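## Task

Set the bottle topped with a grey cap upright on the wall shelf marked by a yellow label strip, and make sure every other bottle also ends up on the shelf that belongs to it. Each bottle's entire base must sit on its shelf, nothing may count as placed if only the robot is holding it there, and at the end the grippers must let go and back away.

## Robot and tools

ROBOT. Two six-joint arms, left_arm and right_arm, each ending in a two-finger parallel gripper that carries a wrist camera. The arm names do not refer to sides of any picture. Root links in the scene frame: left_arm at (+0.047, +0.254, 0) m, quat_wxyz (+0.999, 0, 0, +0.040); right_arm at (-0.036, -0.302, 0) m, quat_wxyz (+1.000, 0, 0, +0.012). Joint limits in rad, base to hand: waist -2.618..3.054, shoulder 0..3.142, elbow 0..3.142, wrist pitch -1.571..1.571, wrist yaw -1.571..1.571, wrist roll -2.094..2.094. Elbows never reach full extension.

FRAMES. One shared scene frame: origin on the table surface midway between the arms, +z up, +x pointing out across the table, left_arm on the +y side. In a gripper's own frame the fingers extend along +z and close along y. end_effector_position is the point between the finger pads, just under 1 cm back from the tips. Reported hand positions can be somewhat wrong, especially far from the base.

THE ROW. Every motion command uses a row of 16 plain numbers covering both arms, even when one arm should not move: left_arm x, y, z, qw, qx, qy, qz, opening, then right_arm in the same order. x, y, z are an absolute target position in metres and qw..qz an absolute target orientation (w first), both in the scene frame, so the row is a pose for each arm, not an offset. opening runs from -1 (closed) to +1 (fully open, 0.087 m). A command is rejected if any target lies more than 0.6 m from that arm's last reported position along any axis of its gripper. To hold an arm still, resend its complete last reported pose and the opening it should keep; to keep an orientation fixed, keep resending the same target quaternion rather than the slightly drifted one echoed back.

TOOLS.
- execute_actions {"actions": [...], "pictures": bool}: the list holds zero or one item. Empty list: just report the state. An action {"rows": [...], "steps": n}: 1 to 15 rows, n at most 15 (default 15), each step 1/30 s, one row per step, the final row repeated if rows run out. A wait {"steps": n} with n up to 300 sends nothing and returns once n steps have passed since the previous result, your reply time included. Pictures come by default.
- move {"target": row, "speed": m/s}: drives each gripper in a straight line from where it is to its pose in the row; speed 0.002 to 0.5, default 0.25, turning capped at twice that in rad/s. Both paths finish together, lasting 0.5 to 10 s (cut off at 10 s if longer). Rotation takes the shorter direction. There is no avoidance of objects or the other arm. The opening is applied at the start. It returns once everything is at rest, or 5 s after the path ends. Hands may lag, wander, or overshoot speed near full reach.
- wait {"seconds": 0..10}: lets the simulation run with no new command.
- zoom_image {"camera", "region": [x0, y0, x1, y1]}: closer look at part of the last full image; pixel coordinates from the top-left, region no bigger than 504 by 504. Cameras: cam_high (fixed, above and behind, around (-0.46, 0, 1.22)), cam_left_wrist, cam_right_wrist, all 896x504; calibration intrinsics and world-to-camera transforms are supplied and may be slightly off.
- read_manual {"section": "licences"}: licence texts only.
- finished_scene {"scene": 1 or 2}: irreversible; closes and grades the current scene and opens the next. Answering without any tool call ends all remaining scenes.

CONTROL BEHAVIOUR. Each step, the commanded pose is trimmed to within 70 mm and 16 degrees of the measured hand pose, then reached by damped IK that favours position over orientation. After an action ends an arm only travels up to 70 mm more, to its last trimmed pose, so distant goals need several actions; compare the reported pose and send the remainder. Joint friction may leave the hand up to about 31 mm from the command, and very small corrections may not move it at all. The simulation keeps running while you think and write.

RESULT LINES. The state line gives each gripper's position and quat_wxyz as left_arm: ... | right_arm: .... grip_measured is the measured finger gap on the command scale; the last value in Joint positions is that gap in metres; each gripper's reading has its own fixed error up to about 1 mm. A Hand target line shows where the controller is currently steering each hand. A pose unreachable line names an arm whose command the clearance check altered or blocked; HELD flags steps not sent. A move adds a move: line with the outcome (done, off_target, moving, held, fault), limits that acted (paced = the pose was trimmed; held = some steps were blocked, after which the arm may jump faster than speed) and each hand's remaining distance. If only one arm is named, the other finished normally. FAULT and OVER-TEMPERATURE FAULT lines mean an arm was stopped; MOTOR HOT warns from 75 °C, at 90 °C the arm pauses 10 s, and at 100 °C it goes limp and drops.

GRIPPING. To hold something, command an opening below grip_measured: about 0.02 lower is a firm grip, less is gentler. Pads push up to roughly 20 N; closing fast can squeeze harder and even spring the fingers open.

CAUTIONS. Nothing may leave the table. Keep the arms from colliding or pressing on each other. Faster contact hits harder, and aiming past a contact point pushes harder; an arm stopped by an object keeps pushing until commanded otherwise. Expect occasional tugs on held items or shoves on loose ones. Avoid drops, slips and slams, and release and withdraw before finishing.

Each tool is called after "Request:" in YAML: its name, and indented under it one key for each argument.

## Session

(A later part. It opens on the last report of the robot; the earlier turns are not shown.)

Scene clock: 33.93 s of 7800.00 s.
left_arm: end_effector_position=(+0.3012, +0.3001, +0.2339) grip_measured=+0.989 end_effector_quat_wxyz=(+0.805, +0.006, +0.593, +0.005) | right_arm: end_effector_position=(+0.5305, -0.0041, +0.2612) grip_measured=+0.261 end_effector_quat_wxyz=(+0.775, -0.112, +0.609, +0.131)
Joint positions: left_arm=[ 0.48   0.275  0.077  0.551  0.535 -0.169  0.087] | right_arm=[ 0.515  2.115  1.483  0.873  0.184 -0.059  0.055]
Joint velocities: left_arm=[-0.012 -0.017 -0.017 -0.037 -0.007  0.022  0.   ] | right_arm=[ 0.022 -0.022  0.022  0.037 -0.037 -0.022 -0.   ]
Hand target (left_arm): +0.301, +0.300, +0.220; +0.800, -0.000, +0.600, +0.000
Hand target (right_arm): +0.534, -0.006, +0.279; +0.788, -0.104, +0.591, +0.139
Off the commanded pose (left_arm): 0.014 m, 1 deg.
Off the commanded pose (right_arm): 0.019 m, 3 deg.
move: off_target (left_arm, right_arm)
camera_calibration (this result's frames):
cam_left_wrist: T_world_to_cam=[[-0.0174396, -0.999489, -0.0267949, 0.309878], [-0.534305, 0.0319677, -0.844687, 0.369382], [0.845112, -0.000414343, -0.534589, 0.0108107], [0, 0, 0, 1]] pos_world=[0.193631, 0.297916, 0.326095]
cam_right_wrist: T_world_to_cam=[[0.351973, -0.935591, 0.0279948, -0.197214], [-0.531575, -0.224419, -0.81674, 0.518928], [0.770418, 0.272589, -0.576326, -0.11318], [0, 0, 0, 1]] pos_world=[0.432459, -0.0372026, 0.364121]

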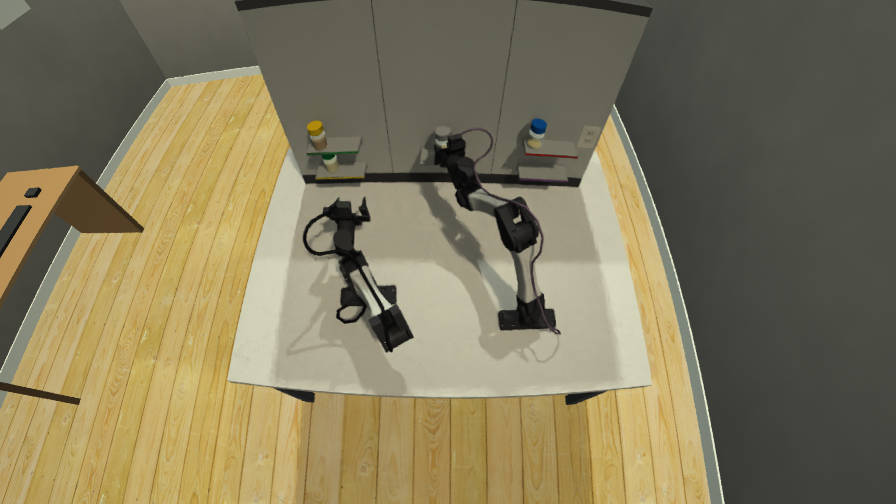

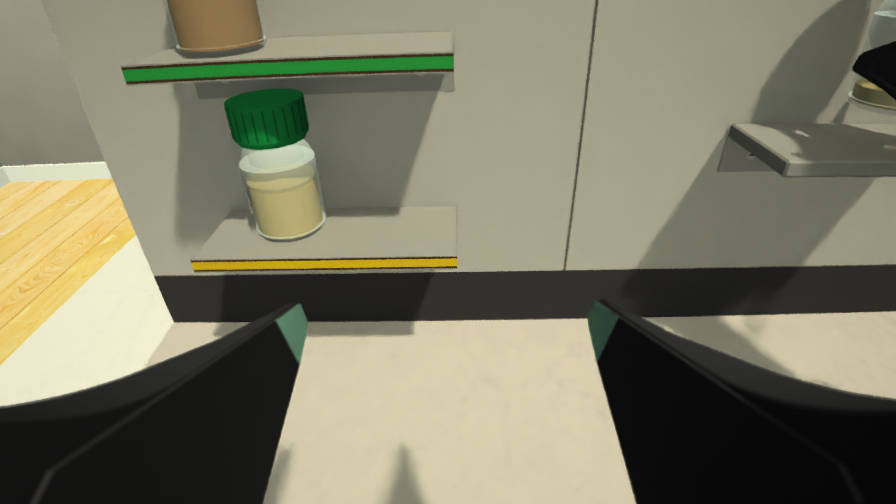

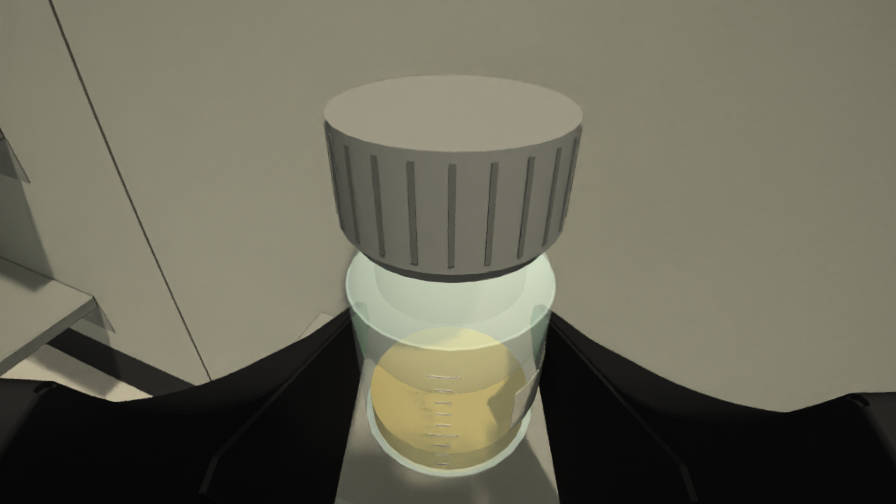

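Request:
move:
  target: [0.3,0.3,0.22,0.8,0,0.6,0,1,0.535,-0.005,0.243,0.795,-0.103,0.582,0.14,0.1]
  speed: 0.03

Scene clock: 36.00 s of 7800.00 s.
left_arm: end_effector_position=(+0.3012, +0.3001, +0.2339) grip_measured=+0.989 end_effector_quat_wxyz=(+0.805, +0.006, +0.593, +0.005) | right_arm: end_effector_position=(+0.5344, -0.0014, +0.2361) grip_measured=+0.261 end_effector_quat_wxyz=(+0.780, -0.109, +0.601, +0.133)
Joint positions: left_arm=[ 0.48   0.275  0.077  0.551  0.535 -0.169  0.087] | right_arm=[ 0.515  2.181  1.46   0.982  0.183 -0.059  0.055]
Joint velocities: left_arm=[ 0.012  0.007 -0.012 -0.037  0.037 -0.051  0.   ] | right_arm=[ 0.002  0.002 -0.002  0.022  0.051 -0.037 -0.   ]
Hand target (left_arm): +0.301, +0.300, +0.220; +0.800, -0.000, +0.600, +0.000
Hand target (right_arm): +0.534, -0.005, +0.243; +0.794, -0.104, +0.582, +0.140
Off the commanded pose (left_arm): 0.014 m, 1 deg.
Off the commanded pose (right_arm): 0.008 m, 3 deg.
move: off_target (left_arm, right_arm)
camera_calibration (this result's frames):
cam_left_wrist: T_world_to_cam=[[-0.0174396, -0.999489, -0.0267949, 0.309878], [-0.534305, 0.0319677, -0.844687, 0.369382], [0.845112, -0.000414343, -0.534589, 0.0108107], [0, 0, 0, 1]] pos_world=[0.193631, 0.297916, 0.326095]
cam_right_wrist: T_world_to_cam=[[0.352901, -0.93533, 0.0248629, -0.195166], [-0.51708, -0.217103, -0.827946, 0.496039], [0.779801, 0.279327, -0.560256, -0.140216], [0, 0, 0, 1]] pos_world=[0.434706, -0.0356869, 0.336989]

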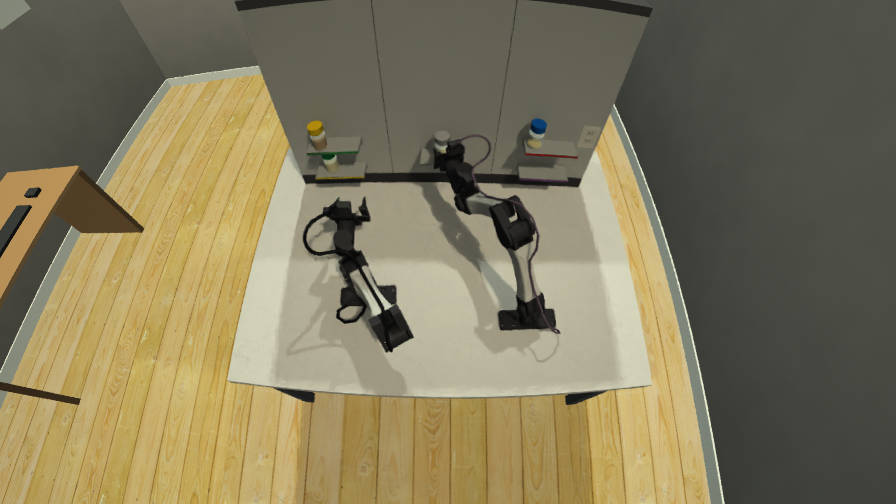

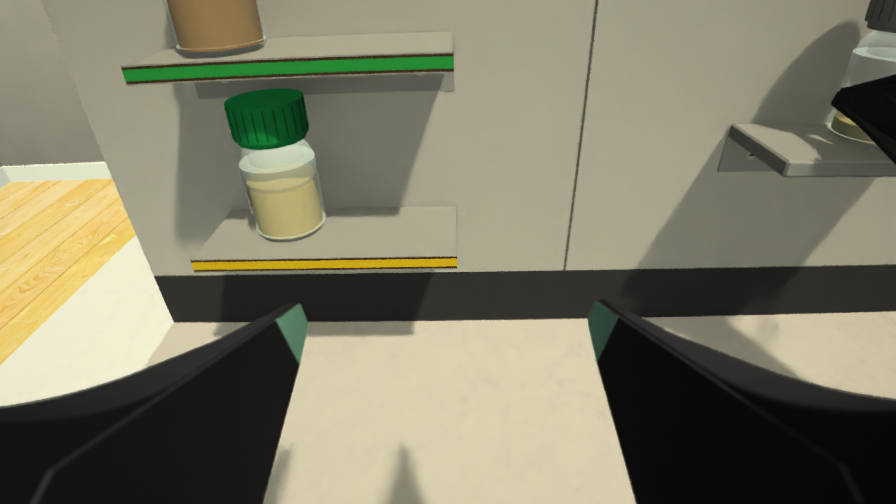

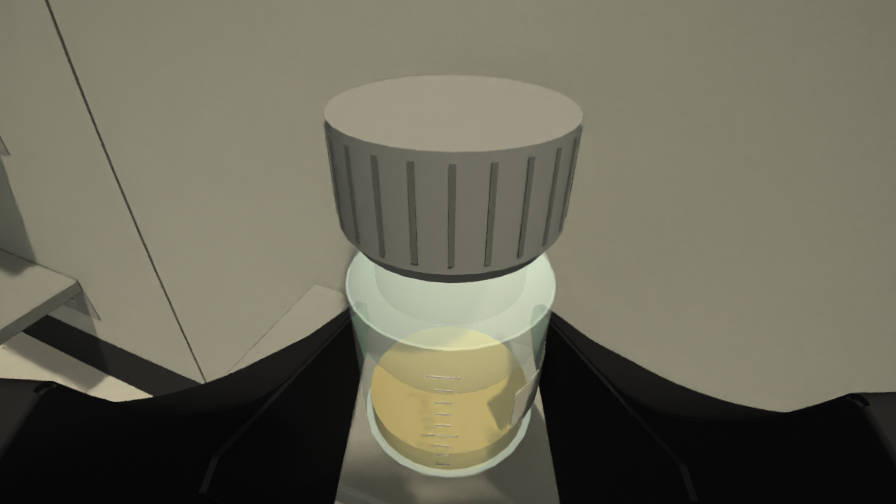

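Request:
move:
  target: [0.3,0.3,0.22,0.8,0,0.6,0,1,0.535,-0.003,0.236,0.79,-0.105,0.59,0.137,1]
  speed: 0.03

Request:
move:
  target: [0.3,0.25,0.26,0.8,0,0.6,0,1,0.42,-0.06,0.25,0.79,-0.105,0.59,0.137,1]
  speed: 0.15

Request:
move:
  target: [0.4,0.07,0.25,0.788,0.104,0.591,-0.139,1,0.28,-0.3,0.27,0.8,0,0.6,0,1]

Scene clock: 42.03 s of 7800.00 s.
left_arm: end_effector_position=(+0.3012, +0.3001, +0.2339) grip_measured=+0.989 end_effector_quat_wxyz=(+0.805, +0.006, +0.593, +0.005) | right_arm: end_effector_position=(+0.5336, -0.0019, +0.2452) grip_measured=+0.998 end_effector_quat_wxyz=(+0.791, -0.104, +0.588, +0.137)
Joint positions: left_arm=[ 0.48   0.275  0.077  0.551  0.535 -0.169  0.087] | right_arm=[ 0.515  2.181  1.46   1.019  0.183 -0.059  0.087]
Joint velocities: left_arm=[ 0.012 -0.007 -0.002  0.051  0.037  0.037 -0.   ] | right_arm=[ 0.017 -0.017 -0.022 -0.022  0.007 -0.007 -0.   ]
Hand target (left_arm): +0.301, +0.300, +0.220; +0.800, -0.000, +0.600, +0.000
Hand target (right_arm): +0.535, -0.003, +0.236; +0.789, -0.105, +0.590, +0.137
Off the commanded pose (left_arm): 0.014 m, 1 deg.
Off the commanded pose (right_arm): 0.009 m, 0 deg.
After step 90, 2.27 s passed at rest.
move: off_target (left_arm)
camera_calibration (this result's frames):
cam_left_wrist: T_world_to_cam=[[-0.0174396, -0.999489, -0.0267949, 0.309878], [-0.534305, 0.0319677, -0.844687, 0.369382], [0.845112, -0.000414343, -0.534589, 0.0108107], [0, 0, 0, 1]] pos_world=[0.193631, 0.297916, 0.326095]
cam_right_wrist: T_world_to_cam=[[0.35222, -0.935736, 0.0183962, -0.193622], [-0.490727, -0.20138, -0.847722, 0.493816], [0.796949, 0.289557, -0.530122, -0.150821], [0, 0, 0, 1]] pos_world=[0.430724, -0.038063, 0.342227]

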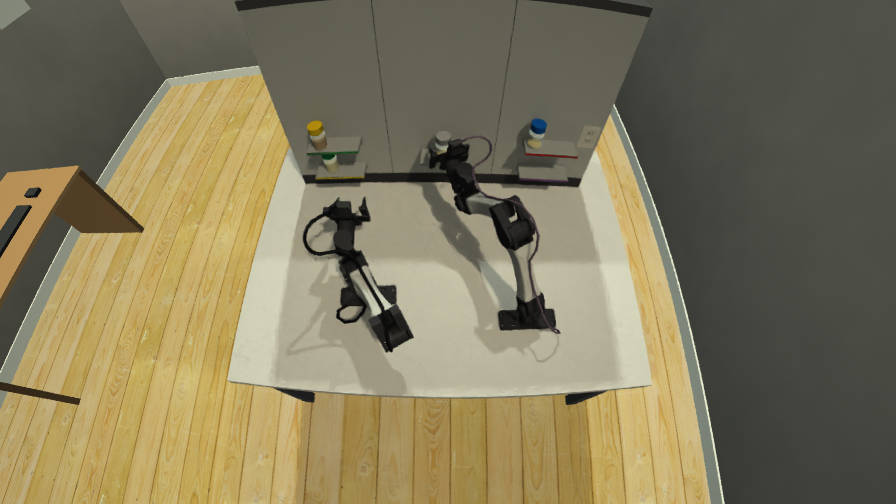

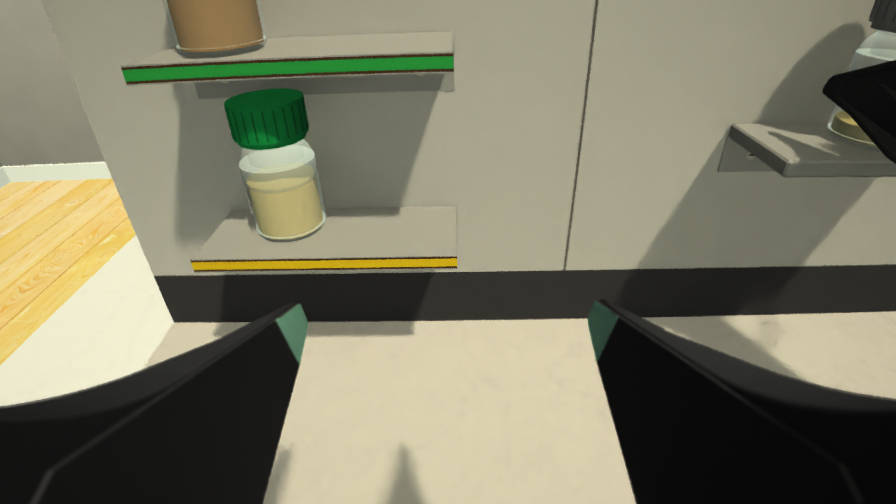

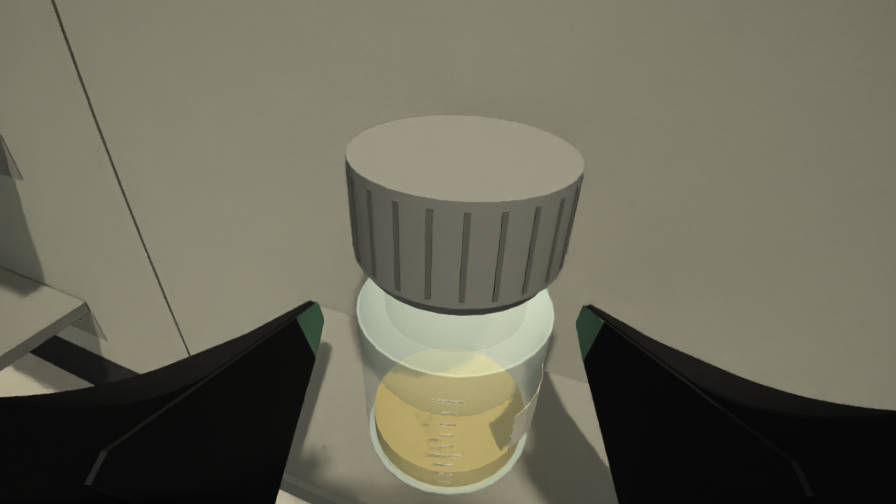

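Scene clock: 43.60 s of 7800.00 s.
left_arm: end_effector_position=(+0.3017, +0.2497, +0.2555) grip_measured=+0.989 end_effector_quat_wxyz=(+0.800, -0.001, +0.600, -0.006) | right_arm: end_effector_position=(+0.4258, -0.0598, +0.2513) grip_measured=+0.998 end_effector_quat_wxyz=(+0.787, -0.105, +0.592, +0.138)
Joint positions: left_arm=[-0.116  0.173  0.2    0.258 -0.029  0.     0.087] | right_arm=[ 0.529  1.762  0.88   1.168  0.196 -0.059  0.087]
Joint velocities: left_arm=[-0.007 -0.007 -0.007 -0.051 -0.051  0.095  0.   ] | right_arm=[-0.007  0.012 -0.002  0.007 -0.022  0.007  0.   ]
Hand target (left_arm): +0.300, +0.250, +0.260; +0.801, -0.002, +0.599, -0.002
Hand target (right_arm): +0.420, -0.060, +0.251; +0.789, -0.105, +0.590, +0.137
Off the commanded pose (left_arm): 0.005 m, 1 deg.
Off the commanded pose (right_arm): 0.006 m, 0 deg.
move: done
camera_calibration (this result's frames):
cam_left_wrist: T_world_to_cam=[[-0.0267342, -0.99964, -0.00211661, 0.256613], [-0.549029, 0.0164525, -0.835641, 0.395486], [0.835375, -0.0211781, -0.549272, 0.0337861], [0, 0, 0, 1]] pos_world=[0.19577, 0.25073, 0.349585]
cam_right_wrist: T_world_to_cam=[[0.354705, -0.934831, 0.0166141, -0.210504], [-0.499303, -0.204415, -0.841968, 0.43645], [0.790494, 0.290355, -0.539271, -0.0398157], [0, 0, 0, 1]] pos_world=[0.324062, -0.0960076, 0.349503]

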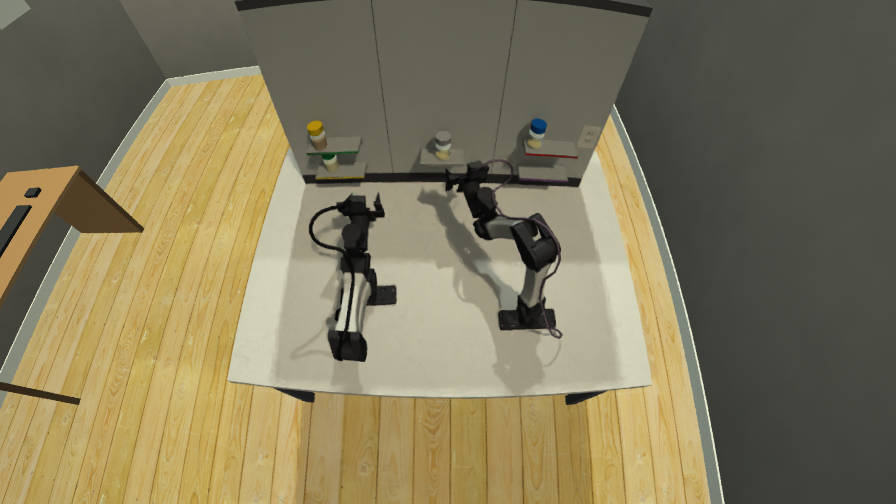

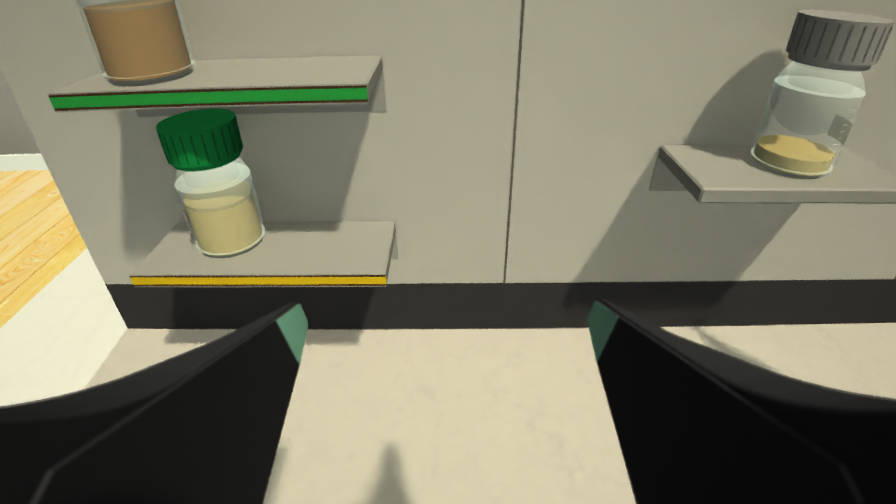

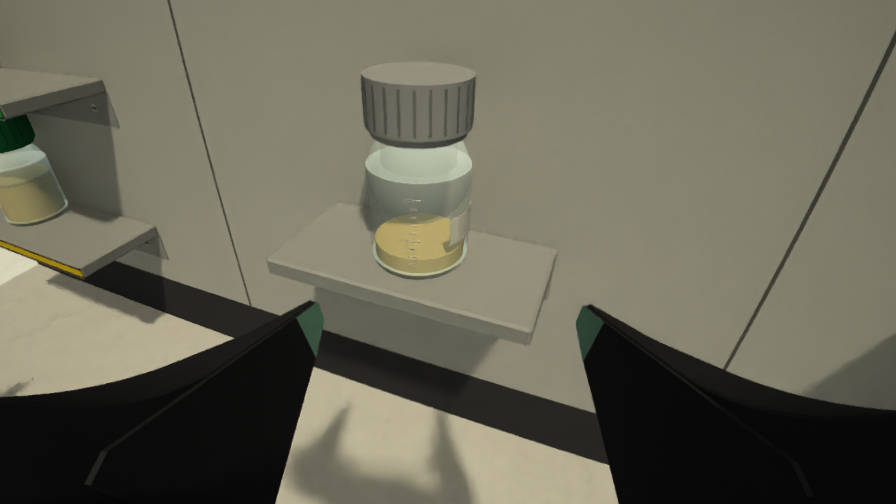

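Scene clock: 45.53 s of 7800.00 s.
left_arm: end_effector_position=(+0.3964, +0.0771, +0.2503) grip_measured=+0.989 end_effector_quat_wxyz=(+0.789, +0.093, +0.592, -0.138) | right_arm: end_effector_position=(+0.2820, -0.2982, +0.2783) grip_measured=+0.998 end_effector_quat_wxyz=(+0.807, +0.000, +0.590, -0.002)
Joint positions: left_arm=[-0.662  1.25   0.398  1.147 -0.242  0.057  0.087] | right_arm=[ 0.007  0.703  0.296  0.716  0.032 -0.013  0.087]
Joint velocities: left_arm=[-0.007 -0.002  0.007  0.066 -0.022  0.037 -0.   ] | right_arm=[ 0.007 -0.022 -0.007 -0.022  0.037 -0.007 -0.   ]
Hand target (left_arm): +0.399, +0.070, +0.250; +0.787, +0.102, +0.592, -0.140
Hand target (right_arm): +0.281, -0.299, +0.271; +0.801, +0.002, +0.598, +0.001
Off the commanded pose (left_arm): 0.008 m, 1 deg.
Off the commanded pose (right_arm): 0.009 m, 1 deg.
move: done
camera_calibration (this result's frames):
cam_left_wrist: T_world_to_cam=[[-0.345413, -0.938436, 0.0052964, 0.206424], [-0.515337, 0.184959, -0.83679, 0.419953], [0.784294, -0.291768, -0.547498, -0.0111342], [0, 0, 0, 1]] pos_world=[0.296451, 0.112793, 0.344224]
cam_right_wrist: T_world_to_cam=[[0.00933728, -0.999812, 0.0169723, -0.304893], [-0.51609, -0.0193562, -0.856315, 0.402535], [0.856483, -0.000763592, -0.516174, 0.0457276], [0, 0, 0, 1]] pos_world=[0.171426, -0.297009, 0.373475]

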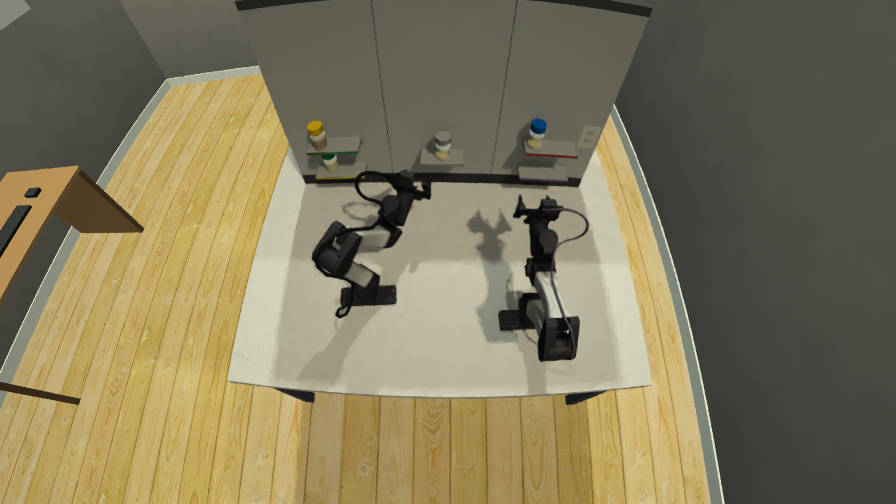

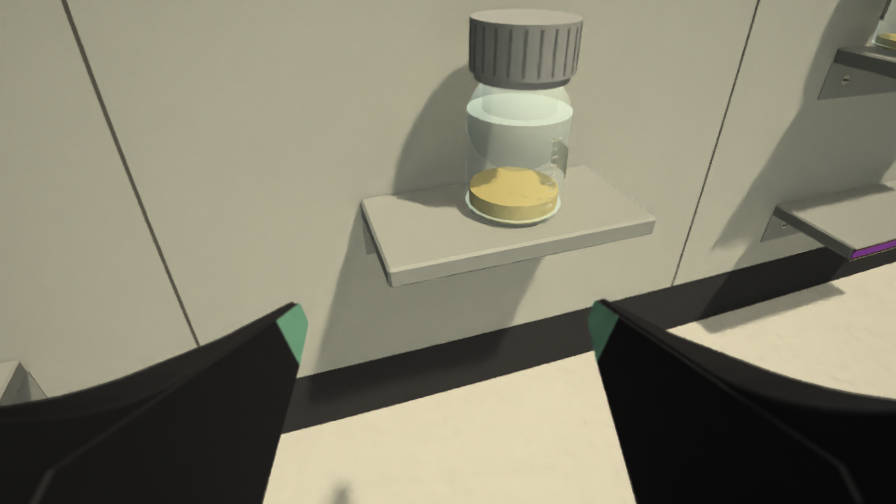

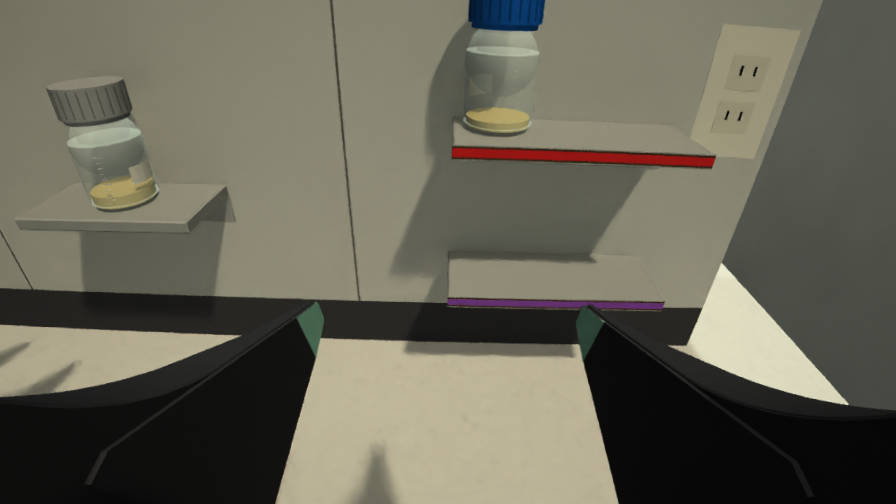

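Request:
move:
  target: [0.44,0.013,0.24,0.788,0.104,0.591,-0.139,1,0.28,-0.3,0.27,0.8,0,0.6,0,1]
  speed: 0.15

Scene clock: 48.63 s of 7800.00 s.
left_arm: end_effector_position=(+0.4363, +0.0170, +0.2414) grip_measured=+0.989 end_effector_quat_wxyz=(+0.788, +0.104, +0.590, -0.143) | right_arm: end_effector_position=(+0.2823, -0.2989, +0.2762) grip_measured=+0.998 end_effector_quat_wxyz=(+0.805, -0.001, +0.594, -0.003)
Joint positions: left_arm=[-0.749  1.576  0.609  1.269 -0.302  0.086  0.087] | right_arm=[ 0.     0.703  0.296  0.707  0.024 -0.012  0.087]
Joint velocities: left_arm=[-0.007  0.002  0.002  0.022 -0.022 -0.081 -0.001] | right_arm=[-0.017 -0.037  0.007 -0.022 -0.007  0.007  0.   ]
Hand target (left_arm): +0.440, +0.013, +0.240; +0.788, +0.104, +0.591, -0.139
Hand target (right_arm): +0.280, -0.300, +0.270; +0.800, +0.000, +0.600, -0.000
Off the commanded pose (left_arm): 0.006 m, 0 deg.
Off the commanded pose (right_arm): 0.007 m, 1 deg.
move: done
camera_calibration (this result's frames):
cam_left_wrist: T_world_to_cam=[[-0.365349, -0.930859, -0.00466051, 0.17482], [-0.507991, 0.20357, -0.836961, 0.44066], [0.780042, -0.303416, -0.547242, -0.0628051], [0, 0, 0, 1]] pos_world=[0.336712, 0.0539719, 0.335261]
cam_right_wrist: T_world_to_cam=[[0.0107599, -0.999759, 0.0191484, -0.306479], [-0.523174, -0.0219479, -0.851943, 0.400916], [0.852158, -0.000851128, -0.523284, 0.0475355], [0, 0, 0, 1]] pos_world=[0.172538, -0.297565, 0.372301]

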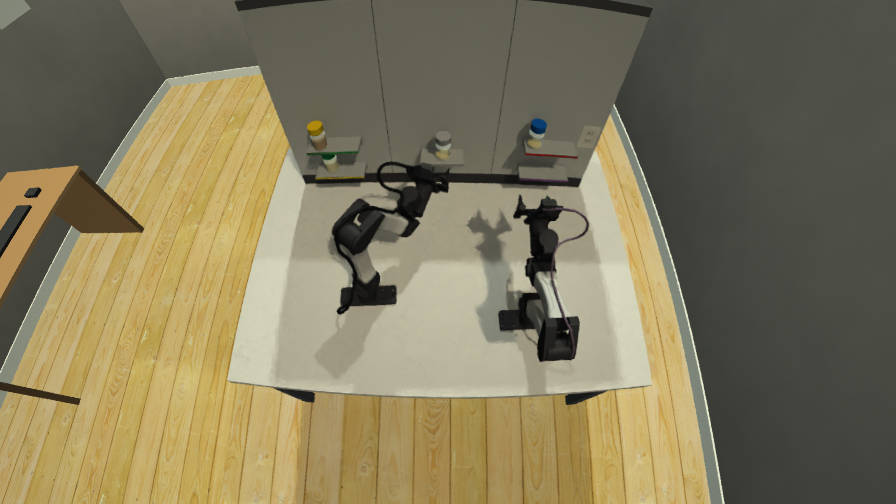

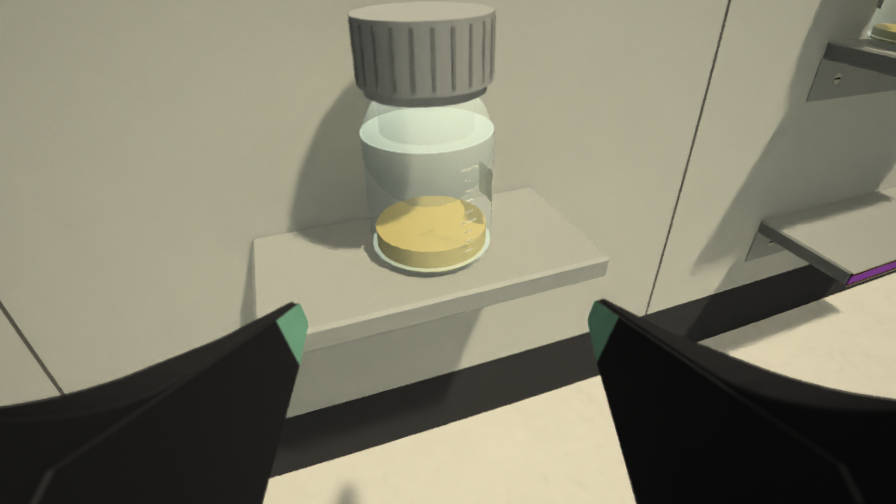

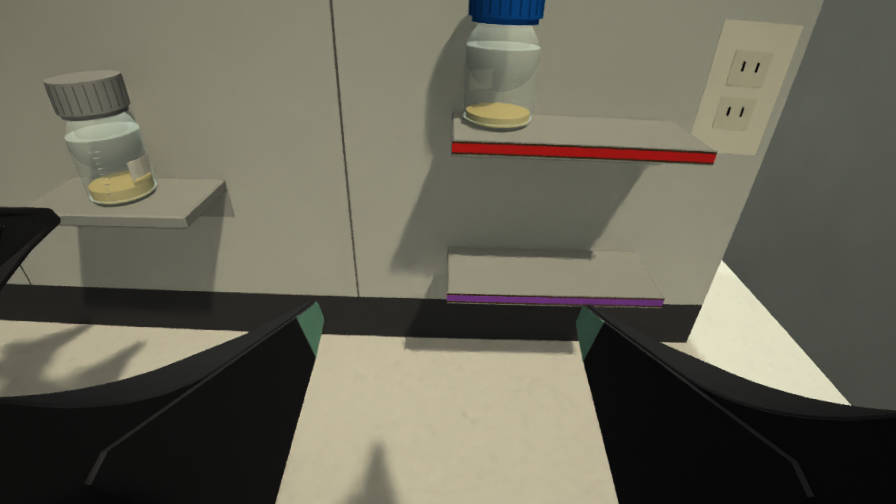

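Request:
move:
  target: [0.538,-0.016,0.236,0.788,0.104,0.591,-0.139,1,0.28,-0.3,0.27,0.8,0,0.6,0,1]
  speed: 0.08

Scene clock: 51.67 s of 7800.00 s.
left_arm: end_effector_position=(+0.5305, -0.0143, +0.2463) grip_measured=+0.989 end_effector_quat_wxyz=(+0.796, +0.099, +0.581, -0.139) | right_arm: end_effector_position=(+0.2823, -0.2989, +0.2762) grip_measured=+0.998 end_effector_quat_wxyz=(+0.805, -0.001, +0.594, -0.003)
Joint positions: left_arm=[-0.664  1.903  1.006  1.216 -0.229  0.071  0.087] | right_arm=[ 0.     0.703  0.296  0.707  0.024 -0.012  0.087]
Joint velocities: left_arm=[-0.007  0.007 -0.002  0.037 -0.007 -0.051 -0.   ] | right_arm=[ 0.002  0.007 -0.012  0.007 -0.037 -0.007  0.   ]
Hand target (left_arm): +0.537, -0.016, +0.236; +0.788, +0.104, +0.591, -0.139
Hand target (right_arm): +0.280, -0.300, +0.270; +0.800, +0.000, +0.600, -0.000
Off the commanded pose (left_arm): 0.013 m, 2 deg.
Off the commanded pose (right_arm): 0.007 m, 1 deg.
move: off_target (left_arm)
camera_calibration (this result's frames):
cam_left_wrist: T_world_to_cam=[[-0.355102, -0.9348, -0.00713438, 0.17519], [-0.490728, 0.192897, -0.849692, 0.492845], [0.795669, -0.298226, -0.527231, -0.156277], [0, 0, 0, 1]] pos_world=[0.428408, 0.0220936, 0.337623]
cam_right_wrist: T_world_to_cam=[[0.0107599, -0.999759, 0.0191484, -0.306479], [-0.523174, -0.0219479, -0.851943, 0.400916], [0.852158, -0.000851128, -0.523284, 0.0475355], [0, 0, 0, 1]] pos_world=[0.172538, -0.297565, 0.372301]

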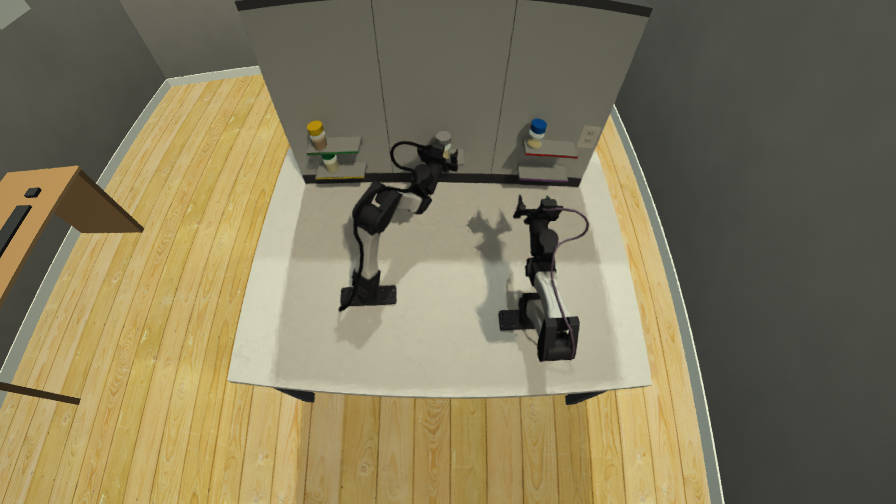

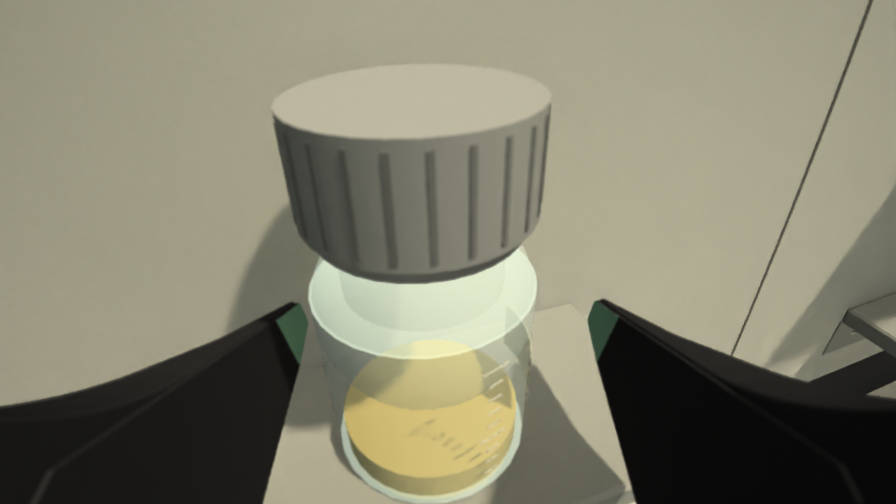

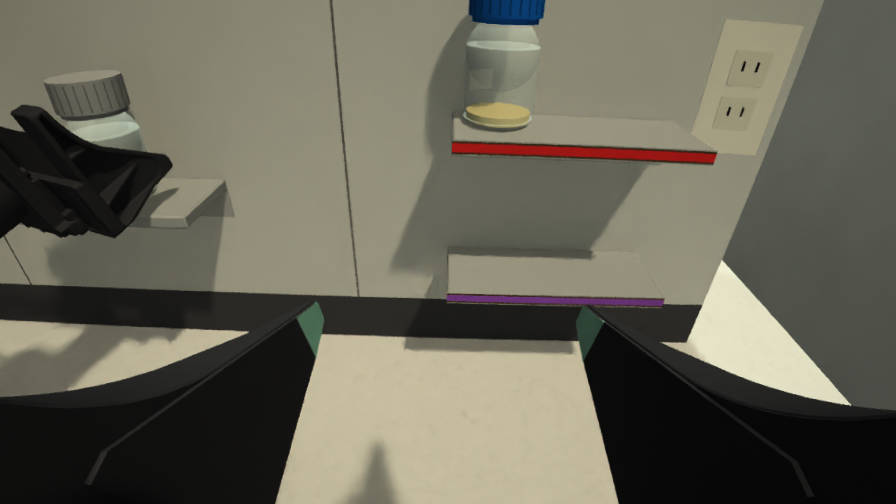

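Request:
move:
  target: [0.546,-0.010,0.225,0.788,0.104,0.591,-0.139,1,0.28,-0.3,0.27,0.8,0,0.6,0,1]
  speed: 0.04

Request:
move:
  target: [0.546,-0.010,0.232,0.788,0.104,0.591,-0.139,0.1,0.28,-0.3,0.27,0.8,0,0.6,0,1]
  speed: 0.04

Scene clock: 53.90 s of 7800.00 s.
left_arm: end_effector_position=(+0.5376, -0.0087, +0.2381) grip_measured=+0.989 end_effector_quat_wxyz=(+0.797, +0.102, +0.579, -0.139) | right_arm: end_effector_position=(+0.2823, -0.2988, +0.2762) grip_measured=+0.998 end_effector_quat_wxyz=(+0.805, -0.001, +0.594, -0.002)
Joint positions: left_arm=[-0.64   1.934  1.007  1.248 -0.203  0.068  0.087] | right_arm=[ 0.     0.703  0.296  0.707  0.024 -0.012  0.087]
Joint velocities: left_arm=[ 0.012  0.007 -0.002  0.081 -0.022 -0.154  0.   ] | right_arm=[-0.022 -0.002  0.017 -0.037 -0.081  0.037  0.001]
Hand target (left_arm): +0.545, -0.010, +0.225; +0.788, +0.104, +0.591, -0.139
Hand target (right_arm): +0.280, -0.300, +0.270; +0.800, +0.000, +0.600, -0.000
Off the commanded pose (left_arm): 0.016 m, 2 deg.
Off the commanded pose (right_arm): 0.007 m, 1 deg.
move: off_target (left_arm)
camera_calibration (this result's frames):
cam_left_wrist: T_world_to_cam=[[-0.356508, -0.934217, -0.0118565, 0.184817], [-0.486744, 0.196549, -0.851145, 0.486496], [0.797485, -0.297669, -0.524796, -0.166093], [0, 0, 0, 1]] pos_world=[0.435145, 0.0275977, 0.329105]
cam_right_wrist: T_world_to_cam=[[0.0111242, -0.999753, 0.0192611, -0.306544], [-0.523163, -0.0222346, -0.851942, 0.400829], [0.85216, -0.000599523, -0.523281, 0.0476098], [0, 0, 0, 1]] pos_world=[0.172538, -0.297527, 0.372301]

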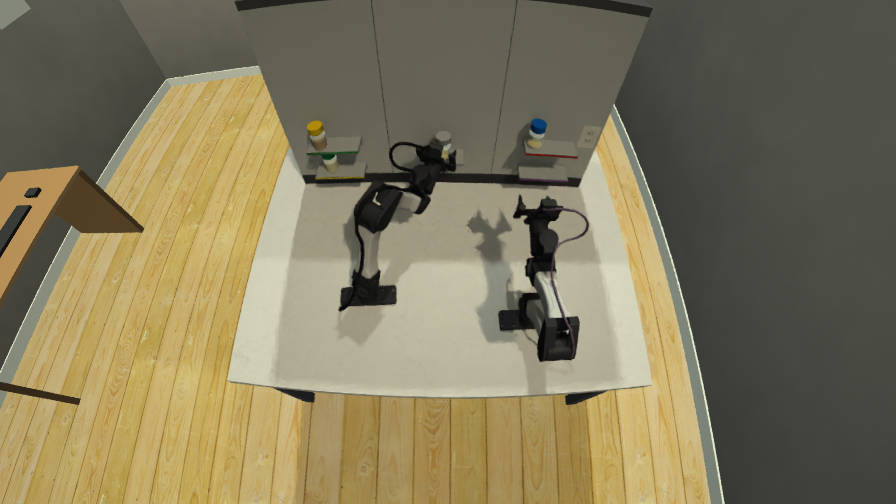

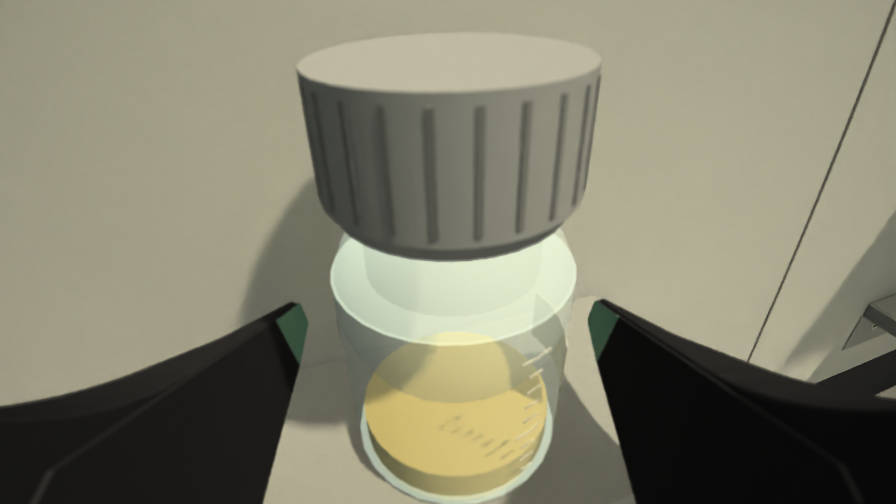

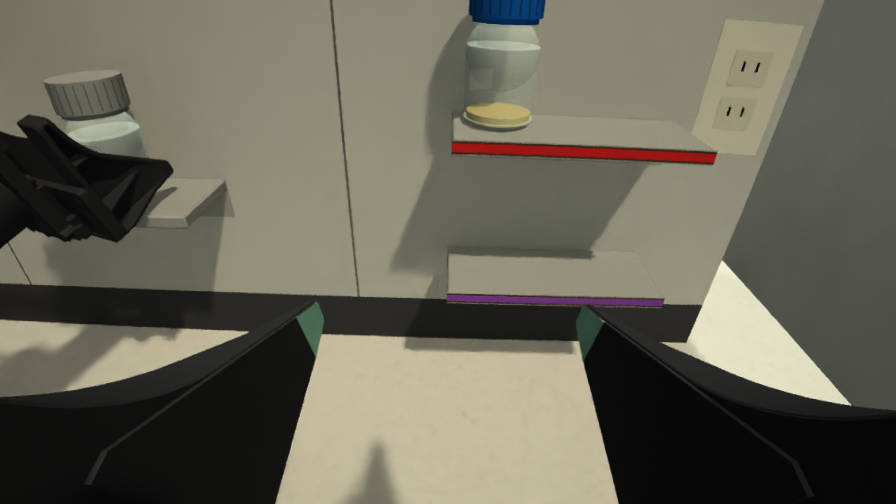

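Scene clock: 54.60 s of 7800.00 s.
left_arm: end_effector_position=(+0.5390, -0.0099, +0.2387) grip_measured=+0.248 end_effector_quat_wxyz=(+0.795, +0.102, +0.581, -0.139) | right_arm: end_effector_position=(+0.2823, -0.2988, +0.2762) grip_measured=+0.998 end_effector_quat_wxyz=(+0.805, -0.001, +0.594, -0.002)
Joint positions: left_arm=[-0.64   1.934  1.017  1.232 -0.202  0.066  0.055] | right_arm=[ 0.     0.703  0.296  0.707  0.024 -0.012  0.087]
Joint velocities: left_arm=[ 0.012 -0.007  0.012 -0.051 -0.007 -0.051 -0.001] | right_arm=[ 0.002 -0.017 -0.002  0.022  0.007 -0.007  0.   ]
Hand target (left_arm): +0.546, -0.010, +0.232; +0.788, +0.104, +0.591, -0.139
Hand target (right_arm): +0.280, -0.300, +0.270; +0.800, +0.000, +0.600, -0.000
Off the commanded pose (left_arm): 0.010 m, 1 deg.
Off the commanded pose (right_arm): 0.007 m, 1 deg.
move: done
camera_calibration (this result's frames):
cam_left_wrist: T_world_to_cam=[[-0.35813, -0.933601, -0.0114979, 0.184991], [-0.490897, 0.198755, -0.848243, 0.489459], [0.794206, -0.298137, -0.529482, -0.164419], [0, 0, 0, 1]] pos_world=[0.437107, 0.0264057, 0.330251]
cam_right_wrist: T_world_to_cam=[[0.0111242, -0.999753, 0.0192611, -0.306544], [-0.523163, -0.0222346, -0.851942, 0.400829], [0.85216, -0.000599523, -0.523281, 0.0476098], [0, 0, 0, 1]] pos_world=[0.172538, -0.297527, 0.372301]

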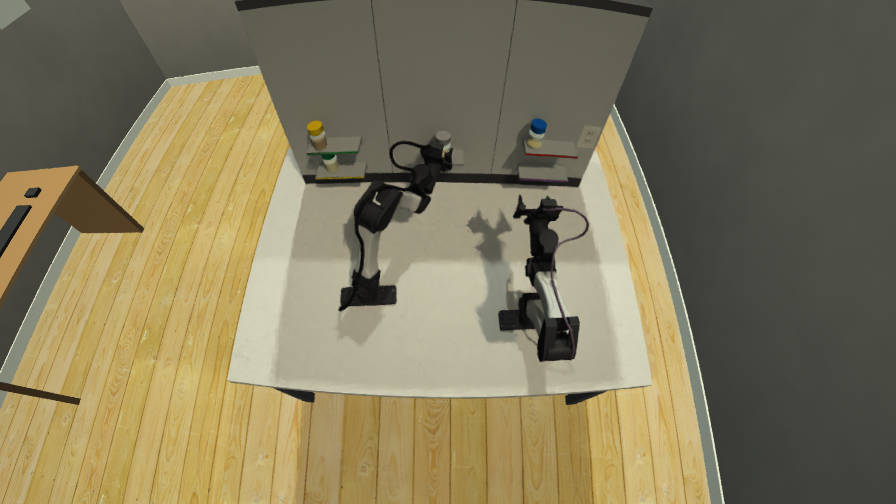

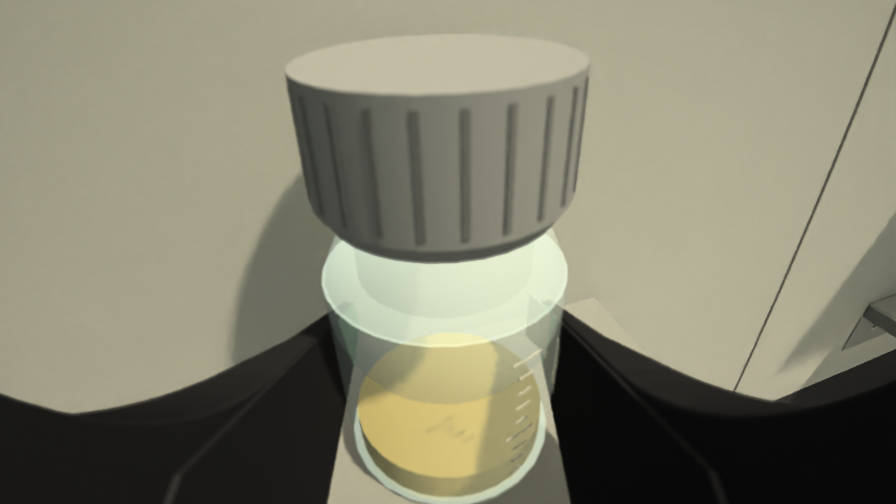

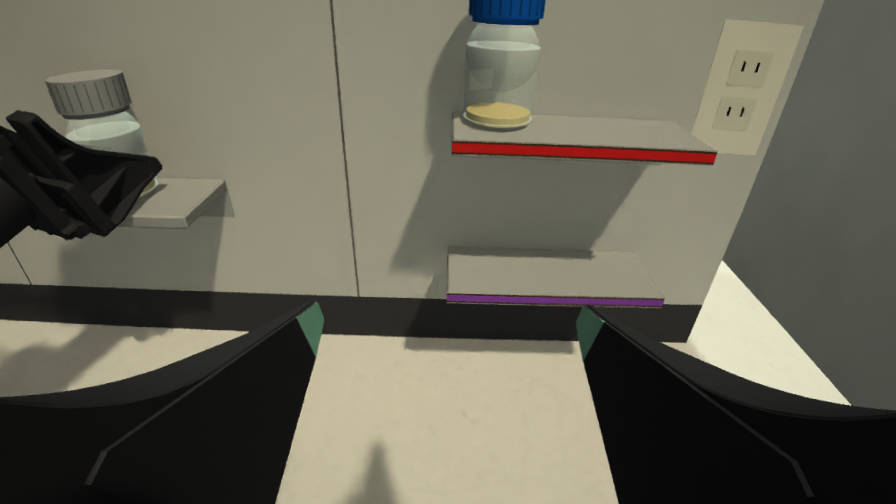

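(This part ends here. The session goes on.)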